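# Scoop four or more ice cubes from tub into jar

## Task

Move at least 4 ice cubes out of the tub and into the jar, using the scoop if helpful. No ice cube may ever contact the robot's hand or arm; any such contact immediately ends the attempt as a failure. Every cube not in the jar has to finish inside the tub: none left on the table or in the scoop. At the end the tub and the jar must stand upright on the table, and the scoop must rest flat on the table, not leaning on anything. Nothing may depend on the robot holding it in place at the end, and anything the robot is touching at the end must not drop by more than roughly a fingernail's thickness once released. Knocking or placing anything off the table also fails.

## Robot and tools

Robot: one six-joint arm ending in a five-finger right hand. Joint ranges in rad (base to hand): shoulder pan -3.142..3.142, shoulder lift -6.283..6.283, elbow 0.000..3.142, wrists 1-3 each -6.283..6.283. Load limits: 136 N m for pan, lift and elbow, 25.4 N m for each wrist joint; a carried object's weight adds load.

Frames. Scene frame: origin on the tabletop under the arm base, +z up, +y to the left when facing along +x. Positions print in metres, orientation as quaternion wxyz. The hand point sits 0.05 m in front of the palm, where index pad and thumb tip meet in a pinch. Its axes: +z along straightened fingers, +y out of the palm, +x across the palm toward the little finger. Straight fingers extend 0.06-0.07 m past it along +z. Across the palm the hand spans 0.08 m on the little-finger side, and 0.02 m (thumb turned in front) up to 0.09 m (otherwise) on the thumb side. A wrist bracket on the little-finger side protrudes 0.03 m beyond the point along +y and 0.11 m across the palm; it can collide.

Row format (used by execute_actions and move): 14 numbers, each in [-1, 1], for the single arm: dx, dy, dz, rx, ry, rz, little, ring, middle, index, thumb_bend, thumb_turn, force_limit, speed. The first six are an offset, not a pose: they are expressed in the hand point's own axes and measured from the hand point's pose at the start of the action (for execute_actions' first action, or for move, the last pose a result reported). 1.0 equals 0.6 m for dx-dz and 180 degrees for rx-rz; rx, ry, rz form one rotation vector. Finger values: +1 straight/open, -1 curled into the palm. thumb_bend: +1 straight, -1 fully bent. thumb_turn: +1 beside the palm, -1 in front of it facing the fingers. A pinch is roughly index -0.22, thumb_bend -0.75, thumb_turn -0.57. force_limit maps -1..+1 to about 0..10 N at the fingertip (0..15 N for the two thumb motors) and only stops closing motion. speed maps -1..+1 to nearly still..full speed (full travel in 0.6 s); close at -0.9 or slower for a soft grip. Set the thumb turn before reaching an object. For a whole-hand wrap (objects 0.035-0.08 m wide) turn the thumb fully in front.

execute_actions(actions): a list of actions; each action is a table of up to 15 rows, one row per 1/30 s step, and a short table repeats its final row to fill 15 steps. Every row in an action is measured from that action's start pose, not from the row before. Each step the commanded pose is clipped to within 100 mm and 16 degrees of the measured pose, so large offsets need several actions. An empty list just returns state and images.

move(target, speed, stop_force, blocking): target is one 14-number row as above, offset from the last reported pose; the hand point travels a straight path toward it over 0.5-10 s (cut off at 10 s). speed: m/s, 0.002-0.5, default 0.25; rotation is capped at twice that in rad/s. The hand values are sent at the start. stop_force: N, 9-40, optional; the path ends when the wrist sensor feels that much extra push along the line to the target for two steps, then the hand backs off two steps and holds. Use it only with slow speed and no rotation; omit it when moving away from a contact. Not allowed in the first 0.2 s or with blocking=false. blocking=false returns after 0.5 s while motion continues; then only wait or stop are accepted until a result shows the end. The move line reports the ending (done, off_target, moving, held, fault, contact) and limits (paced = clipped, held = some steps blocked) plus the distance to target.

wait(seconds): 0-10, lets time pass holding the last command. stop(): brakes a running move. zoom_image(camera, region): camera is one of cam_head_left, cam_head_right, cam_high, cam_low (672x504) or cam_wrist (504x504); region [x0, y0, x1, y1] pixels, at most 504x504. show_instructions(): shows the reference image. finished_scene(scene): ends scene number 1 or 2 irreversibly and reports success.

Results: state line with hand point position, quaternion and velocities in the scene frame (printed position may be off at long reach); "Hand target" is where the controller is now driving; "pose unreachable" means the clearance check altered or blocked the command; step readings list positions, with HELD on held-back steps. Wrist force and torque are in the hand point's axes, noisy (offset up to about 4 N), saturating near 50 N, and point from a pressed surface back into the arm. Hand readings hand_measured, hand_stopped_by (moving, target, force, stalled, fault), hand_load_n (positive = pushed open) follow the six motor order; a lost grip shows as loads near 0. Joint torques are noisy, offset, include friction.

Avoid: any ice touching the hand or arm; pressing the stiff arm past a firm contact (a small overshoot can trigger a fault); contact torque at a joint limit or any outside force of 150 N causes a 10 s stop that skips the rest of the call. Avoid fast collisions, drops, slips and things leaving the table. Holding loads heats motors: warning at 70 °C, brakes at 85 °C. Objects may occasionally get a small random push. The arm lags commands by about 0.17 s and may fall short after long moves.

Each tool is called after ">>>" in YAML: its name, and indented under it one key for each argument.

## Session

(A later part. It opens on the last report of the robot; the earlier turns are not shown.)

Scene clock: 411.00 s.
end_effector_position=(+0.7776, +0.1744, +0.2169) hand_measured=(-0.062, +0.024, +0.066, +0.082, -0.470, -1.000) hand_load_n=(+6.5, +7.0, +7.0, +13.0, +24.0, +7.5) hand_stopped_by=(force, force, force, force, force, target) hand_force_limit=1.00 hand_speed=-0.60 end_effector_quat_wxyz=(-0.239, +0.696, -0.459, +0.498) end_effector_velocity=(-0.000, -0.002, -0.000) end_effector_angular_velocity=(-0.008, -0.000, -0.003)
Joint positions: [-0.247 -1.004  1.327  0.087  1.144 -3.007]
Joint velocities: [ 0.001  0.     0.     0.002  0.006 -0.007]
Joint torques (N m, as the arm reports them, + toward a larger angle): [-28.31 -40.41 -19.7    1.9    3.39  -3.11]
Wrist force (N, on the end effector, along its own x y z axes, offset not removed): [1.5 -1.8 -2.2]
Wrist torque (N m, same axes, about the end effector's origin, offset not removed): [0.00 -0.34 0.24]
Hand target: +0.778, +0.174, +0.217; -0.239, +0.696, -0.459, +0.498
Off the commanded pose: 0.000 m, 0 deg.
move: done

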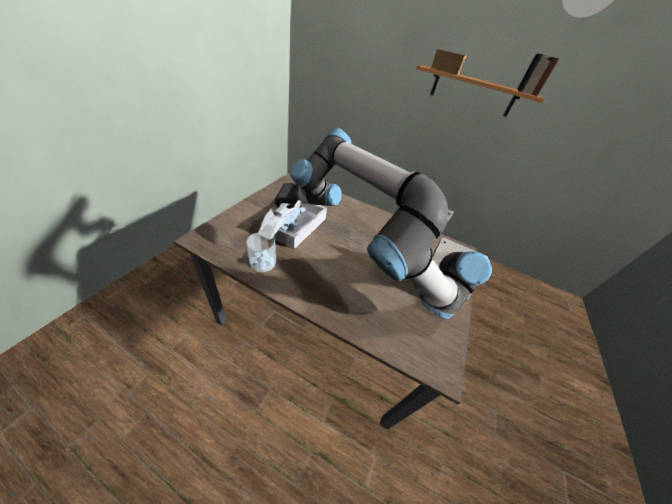

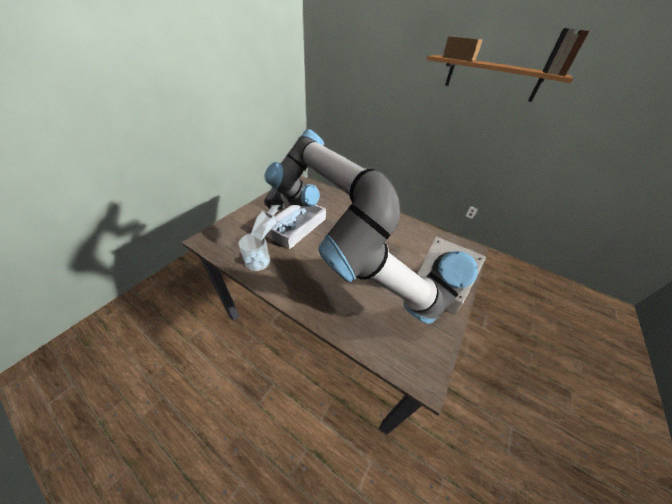

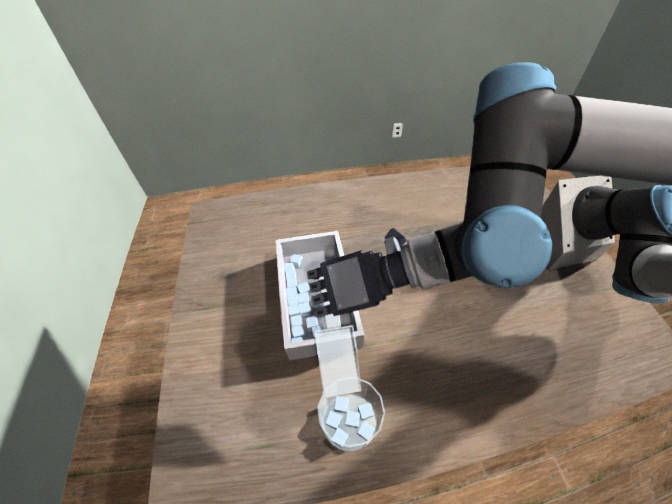

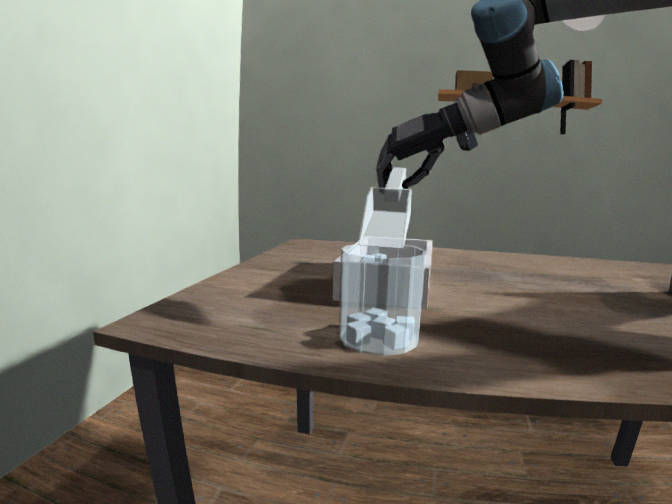

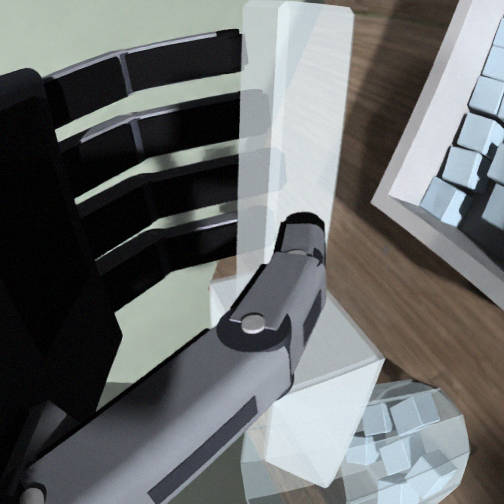

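Level to θ≈8, place.

>>> move:
  target: [0,0,0,0,-0.05,0.099,-0.8,-0.8,-0.8,-0.8,-0.55,-1,1,-0.6]

>>> move:
  target: [0,0.165,-0.326,0,0,0,-0.8,-0.8,-0.8,-0.8,-0.55,-1,1,-0.6]

>>> move:
  target: [-0.041,0.257,0.13,0,0,0,-0.8,-0.8,-0.8,-0.8,-0.55,-1,1,-0.6]
  speed: 0.1

>>> move:
  target: [0,0,0,0,0,0,0.4,0.4,0.4,0.4,-0.25,-1,1,0]

>>> move:
  target: [0,-0.13,-0.07,0,0,0,0.4,0.4,0.4,0.4,-0.25,-1,1,0]

Scene clock: 422.93 s.
end_effector_position=(+0.7776, +0.1744, +0.2169) hand_measured=(-0.062, +0.024, +0.066, +0.082, -0.470, -1.000) hand_load_n=(+6.5, +7.0, +6.5, +13.0, +23.5, +7.5) hand_stopped_by=(force, force, force, force, force, target) hand_force_limit=1.00 hand_speed=-0.60 end_effector_quat_wxyz=(-0.348, +0.653, -0.541, +0.399) end_effector_velocity=(-0.000, -0.000, -0.001) end_effector_angular_velocity=(+0.007, -0.000, -0.000)
Joint positions: [-0.323 -0.962  1.351 -0.012  0.924 -2.704]
Joint velocities: [-0.001  0.001  0.003 -0.005 -0.003  0.007]
Joint torques (N m, as the arm reports them, + toward a larger angle): [-46.56 -13.82  -6.42  -2.65  -1.62   2.63]
Wrist force (N, on the end effector, along its own x y z axes, offset not removed): [0.5 1.7 0.8]
Wrist torque (N m, same axes, about the end effector's origin, offset not removed): [0.03 0.10 0.00]
Hand target: +0.778, +0.174, +0.217; -0.349, +0.653, -0.541, +0.399
Off the commanded pose: 0.000 m, 0 deg.
move: done

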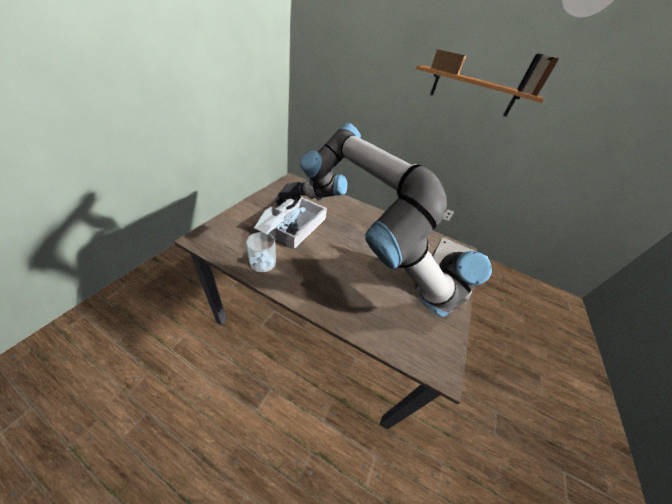

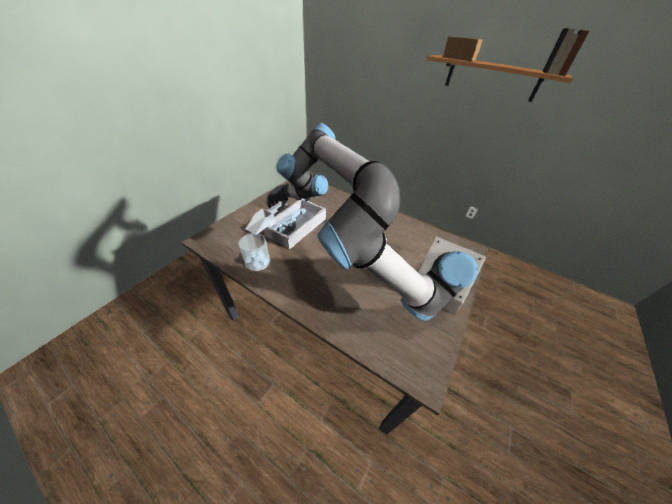

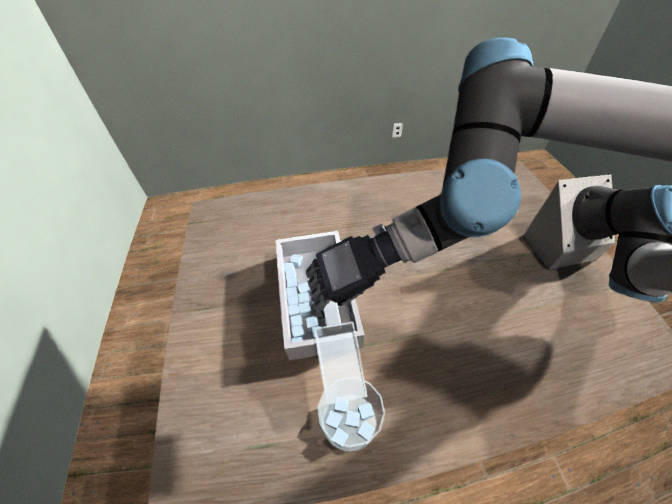

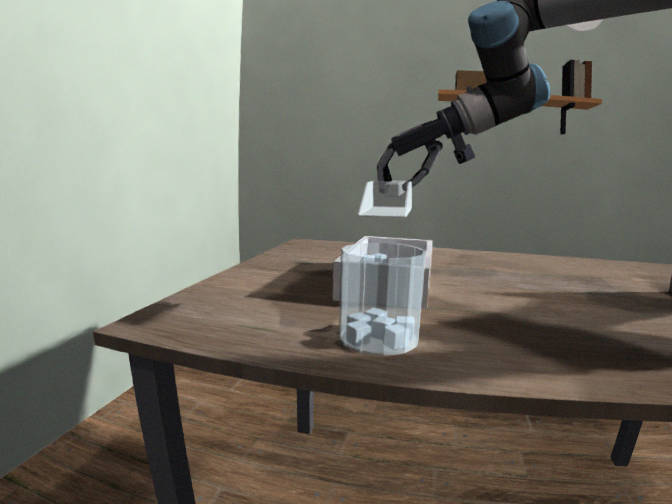

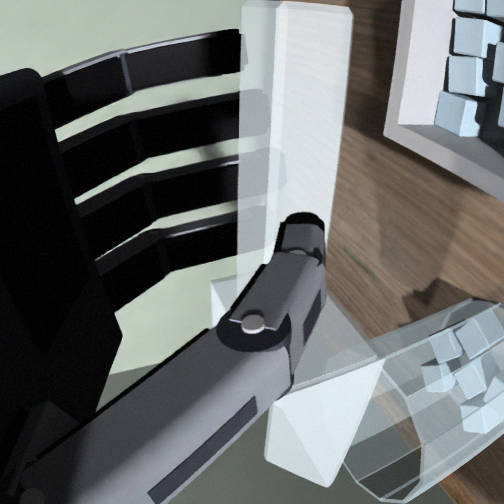

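Scene clock: 424.37 s.
end_effector_position=(+0.5596, +0.1526, +0.2151) hand_measured=(-0.062, +0.024, +0.066, +0.082, -0.470, -1.000) hand_load_n=(+6.5, +7.0, +6.5, +13.0, +23.5, +7.5) hand_stopped_by=(force, force, force, force, force, target) hand_force_limit=1.00 hand_speed=-0.60 end_effector_quat_wxyz=(-0.348, +0.653, -0.541, +0.399) end_effector_velocity=(-0.001, -0.000, +0.002) end_effector_angular_velocity=(-0.000, -0.002, -0.000)
Joint positions: [-0.558 -1.383  2.034 -0.183  0.709 -2.837]
Joint velocities: [-0.004 -0.004  0.003  0.001 -0.003 -0.001]
Joint torques (N m, as the arm reports them, + toward a larger angle): [-32.11 -21.85  -7.59   1.53  -1.72  -2.59]
Wrist force (N, on the end effector, along its own x y z axes, offset not removed): [2.4 1.6 2.9]
Wrist torque (N m, same axes, about the end effector's origin, offset not removed): [-0.25 -0.48 0.19]
Hand target: +0.560, +0.153, +0.215; -0.348, +0.653, -0.541, +0.399
Off the commanded pose: 0.000 m, 0 deg.
move: done

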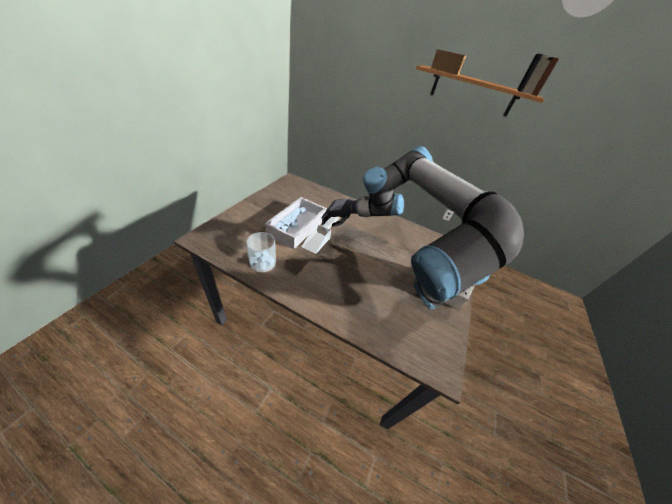

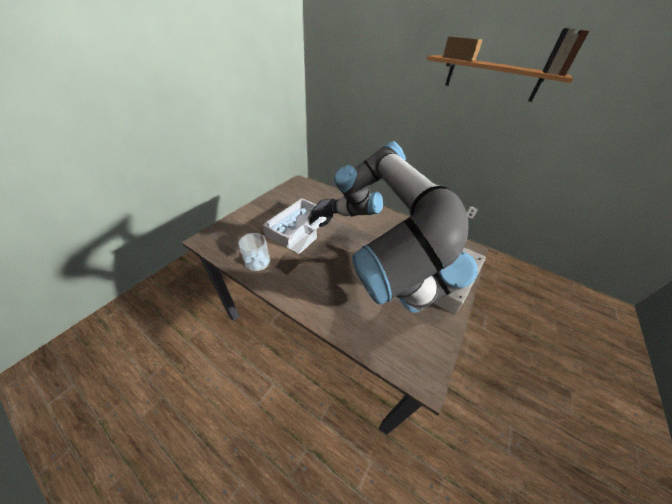

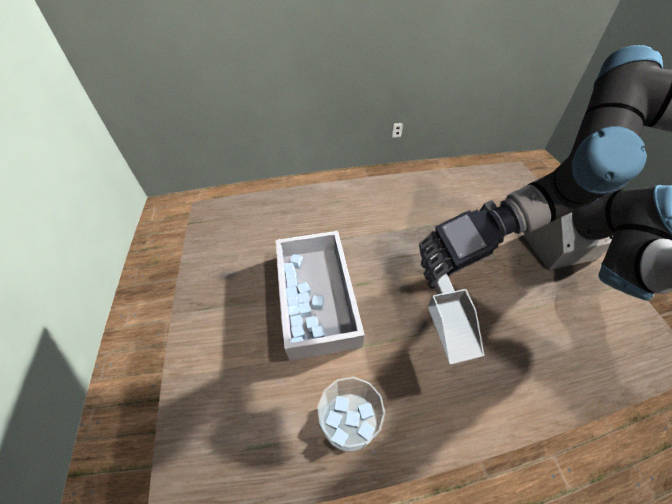

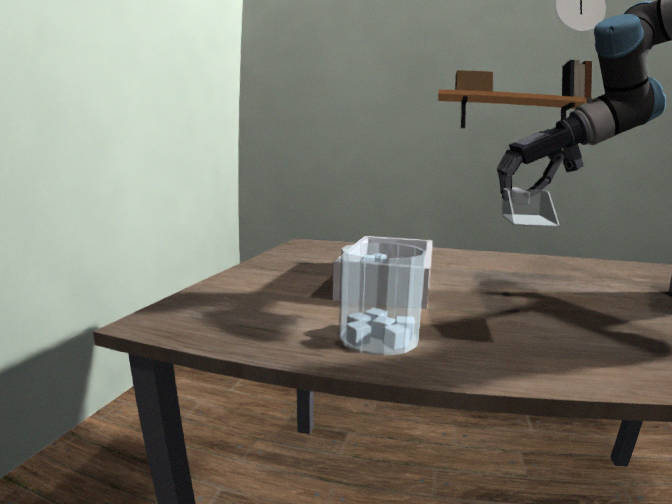

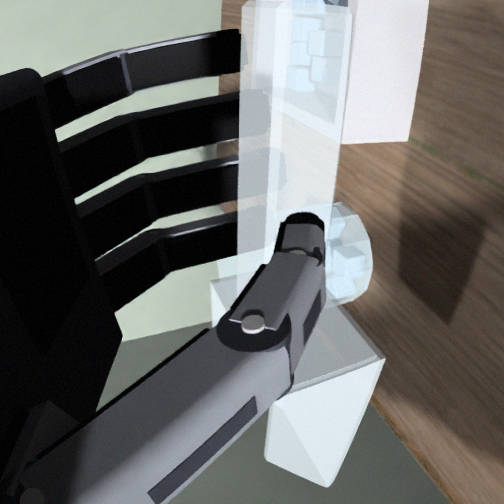

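Scene clock: 426.53 s.
end_effector_position=(+0.5611, +0.1525, +0.0406) hand_measured=(-0.062, +0.024, +0.066, +0.082, -0.470, -1.000) hand_load_n=(+6.0, +7.5, +7.0, +13.0, +24.0, +6.5) hand_stopped_by=(force, force, force, force, force, target) hand_force_limit=1.00 hand_speed=-0.60 end_effector_quat_wxyz=(-0.348, +0.653, -0.541, +0.399) end_effector_velocity=(+0.001, -0.000, -0.000) end_effector_angular_velocity=(-0.001, -0.002, +0.001)
Joint positions: [-0.226 -1.168  2.17  -0.649  1.014 -2.662]
Joint velocities: [ 0.002  0.002 -0.001 -0.003  0.002  0.   ]
Joint torques (N m, as the arm reports them, + toward a larger angle): [-16.22  -2.22 -16.5   -2.33   3.02   2.42]
Wrist force (N, on the end effector, along its own x y z axes, offset not removed): [1.2 2.6 -0.7]
Wrist torque (N m, same axes, about the end effector's origin, offset not removed): [0.57 -0.04 0.35]
Hand target: +0.561, +0.152, +0.041; -0.348, +0.653, -0.541, +0.399
Off the commanded pose: 0.000 m, 0 deg.
move: done

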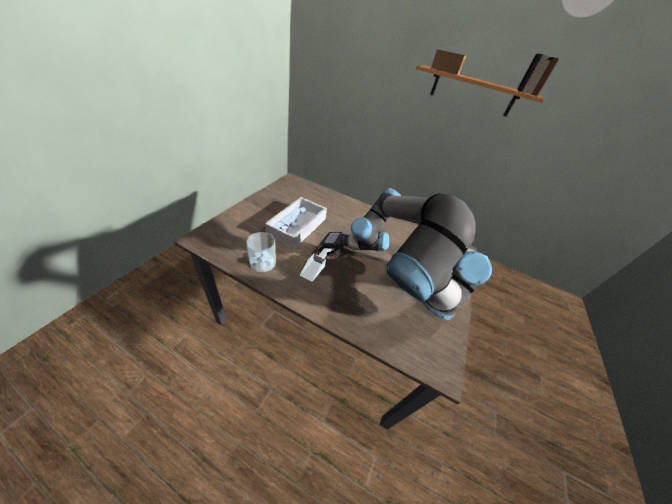

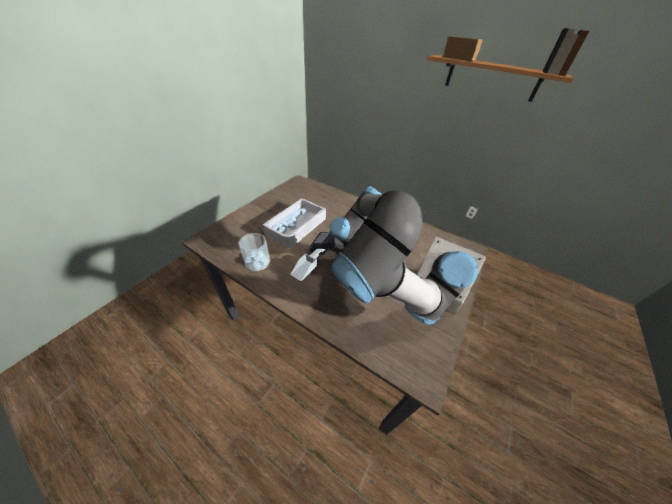

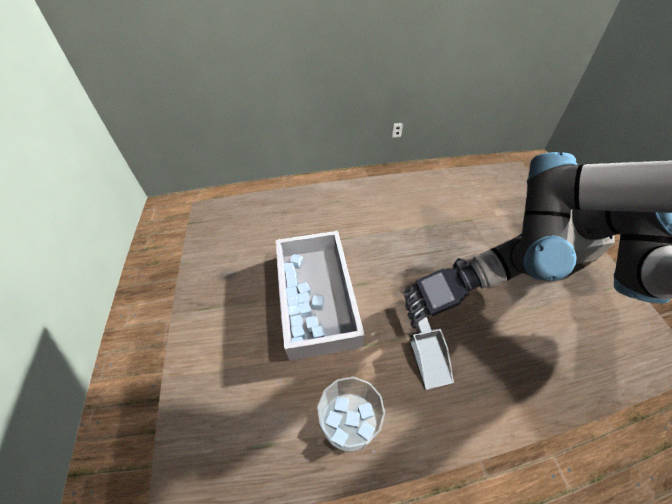

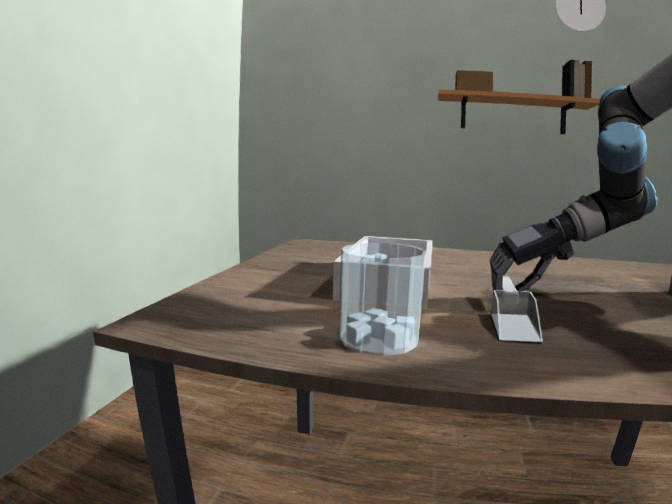

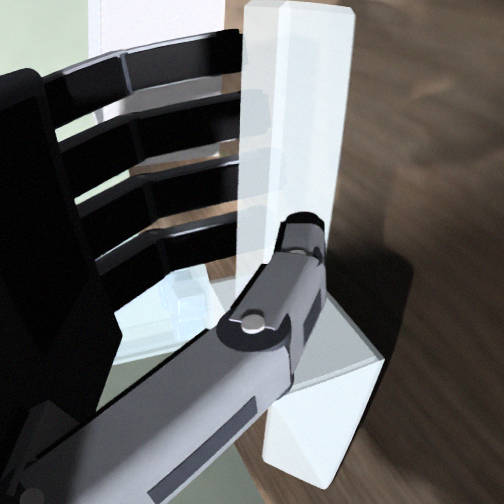

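Scene clock: 427.10 s.
end_effector_position=(+0.5611, +0.1525, +0.0406) hand_measured=(+0.400, +0.400, +0.400, +0.400, -0.250, -1.000) hand_load_n=(+0.0, +0.0, +0.0, +0.0, +0.0, +0.0) hand_stopped_by=(target, target, target, target, target, target) hand_force_limit=1.00 hand_speed=0.00 end_effector_quat_wxyz=(-0.348, +0.653, -0.541, +0.399) end_effector_velocity=(+0.000, +0.001, -0.000) end_effector_angular_velocity=(-0.000, +0.000, +0.001)
Joint positions: [-0.226 -1.168  2.17  -0.649  1.014 -2.662]
Joint velocities: [ 0.001 -0.001 -0.     0.     0.     0.   ]
Joint torques (N m, as the arm reports them, + toward a larger angle): [-27.04 -21.61 -10.96   0.5    0.24   1.28]
Wrist force (N, on the end effector, along its own x y z axes, offset not removed): [3.2 0.9 -1.0]
Wrist torque (N m, same axes, about the end effector's origin, offset not removed): [0.23 -0.54 0.14]
Hand target: +0.561, +0.152, +0.041; -0.348, +0.653, -0.541, +0.399
Off the commanded pose: 0.000 m, 0 deg.
move: done

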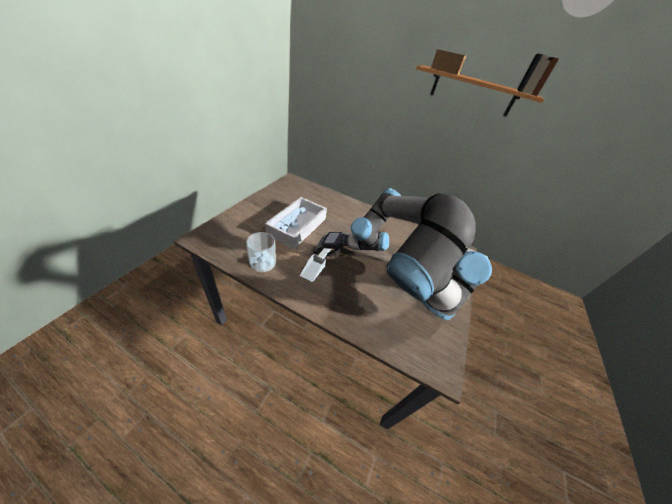

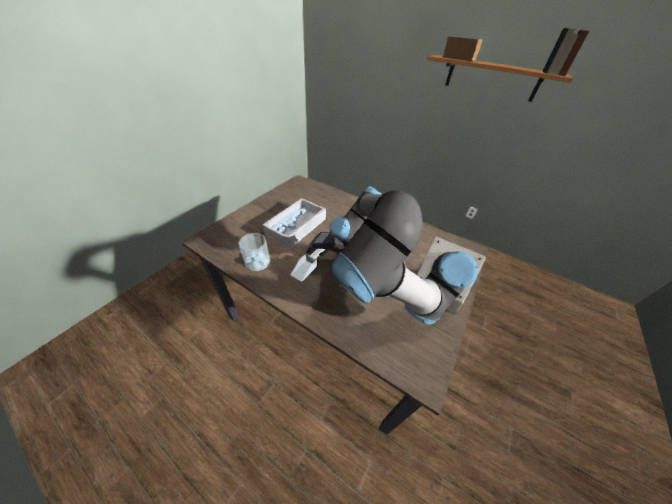

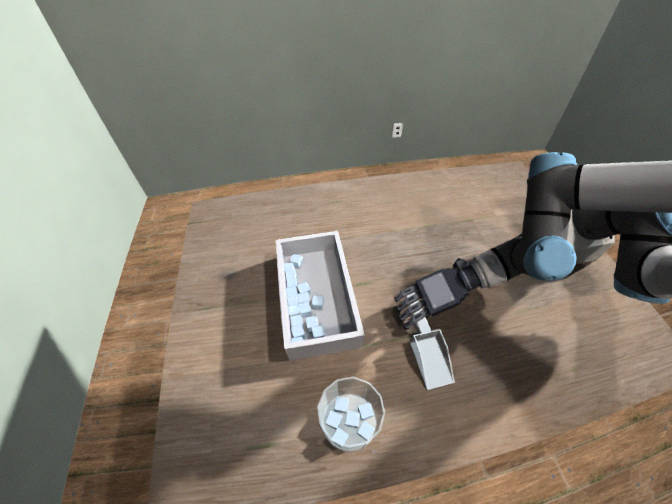

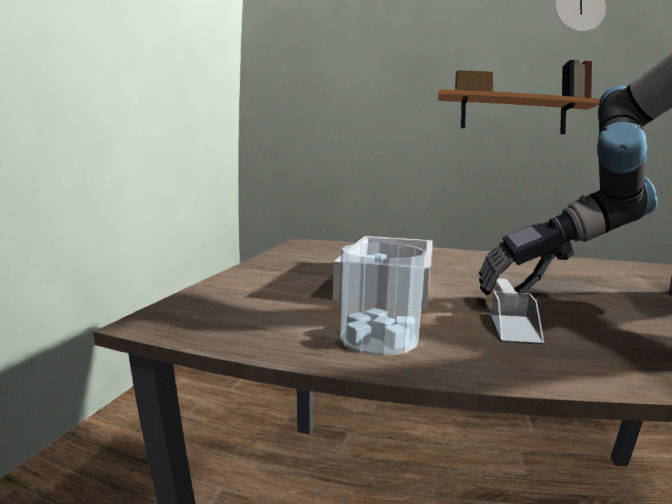

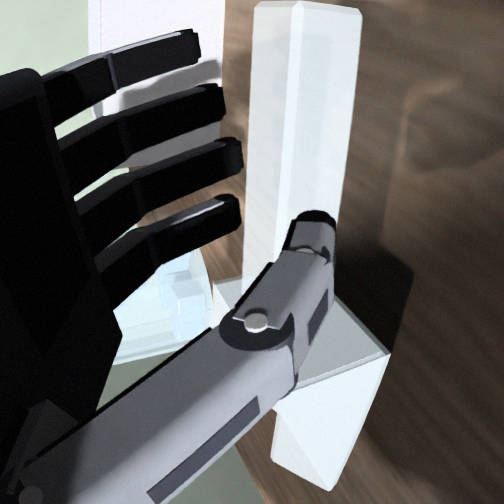

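Scene clock: 428.00 s.
end_effector_position=(+0.5569, +0.1647, +0.1282) hand_measured=(+0.400, +0.400, +0.400, +0.400, -0.250, -1.000) hand_load_n=(+0.0, +0.0, +0.0, +0.0, +0.0, +0.0) hand_stopped_by=(target, target, target, target, target, target) hand_force_limit=1.00 hand_speed=0.00 end_effector_quat_wxyz=(-0.348, +0.653, -0.541, +0.399) end_effector_velocity=(+0.000, +0.001, +0.001) end_effector_angular_velocity=(-0.001, +0.002, +0.001)
Joint positions: [-0.379 -1.329  2.134 -0.412  0.871 -2.731]
Joint velocities: [-0.002 -0.002 -0.003  0.006 -0.003 -0.003]
Joint torques (N m, as the arm reports them, + toward a larger angle): [-32.   -26.06 -19.9    1.58  -1.63  -2.7 ]
Wrist force (N, on the end effector, along its own x y z axes, offset not removed): [2.9 1.7 0.6]
Wrist torque (N m, same axes, about the end effector's origin, offset not removed): [0.17 -0.39 0.16]
Hand target: +0.557, +0.165, +0.128; -0.348, +0.653, -0.541, +0.399
Off the commanded pose: 0.000 m, 0 deg.
move: done

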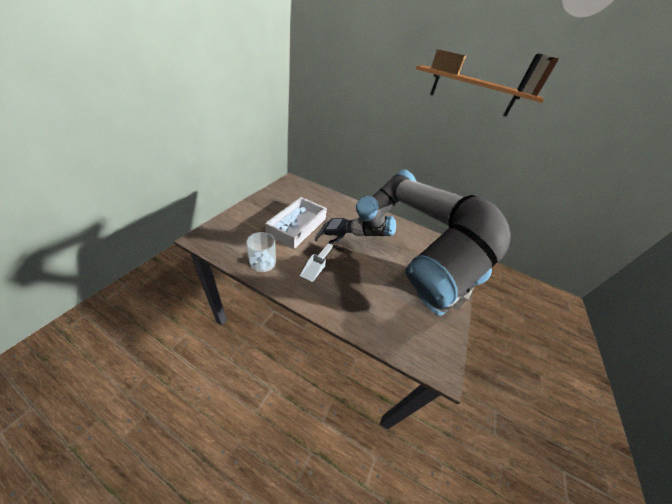

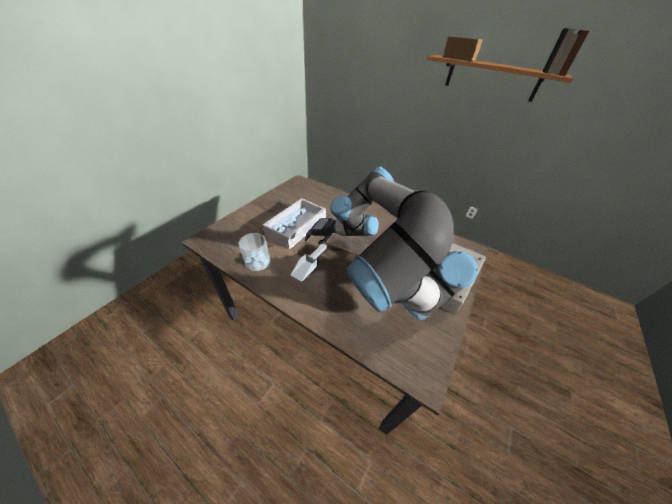

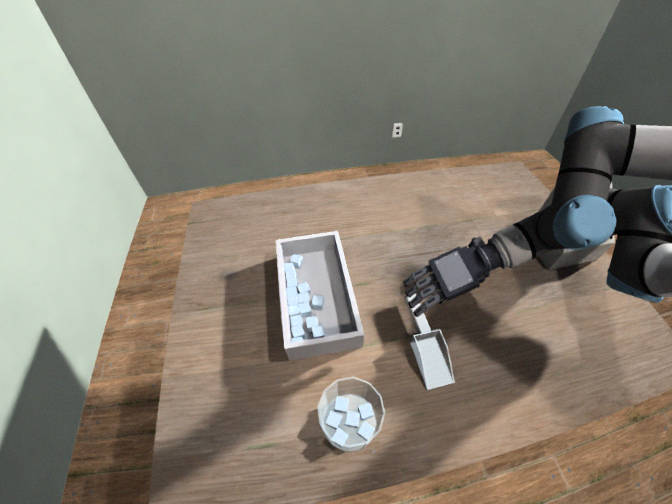

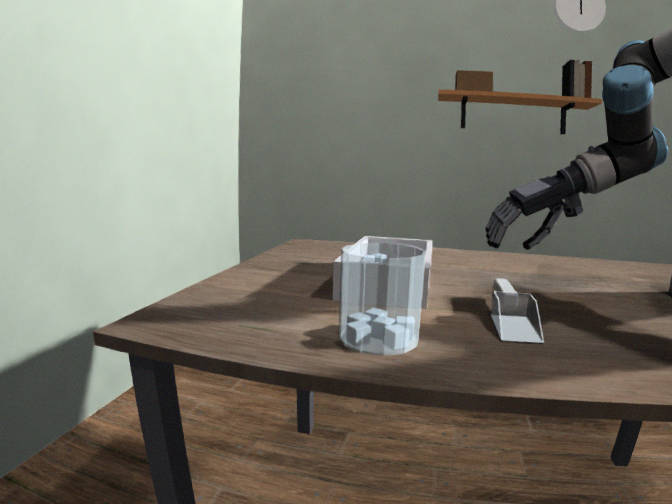

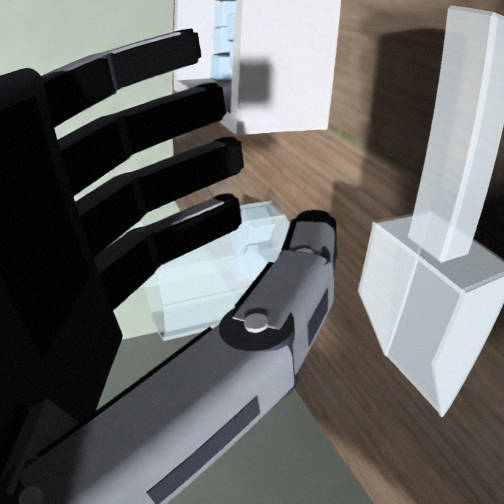

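>>> finished_scene:
  scene: 2

The scene is finished: the task was done.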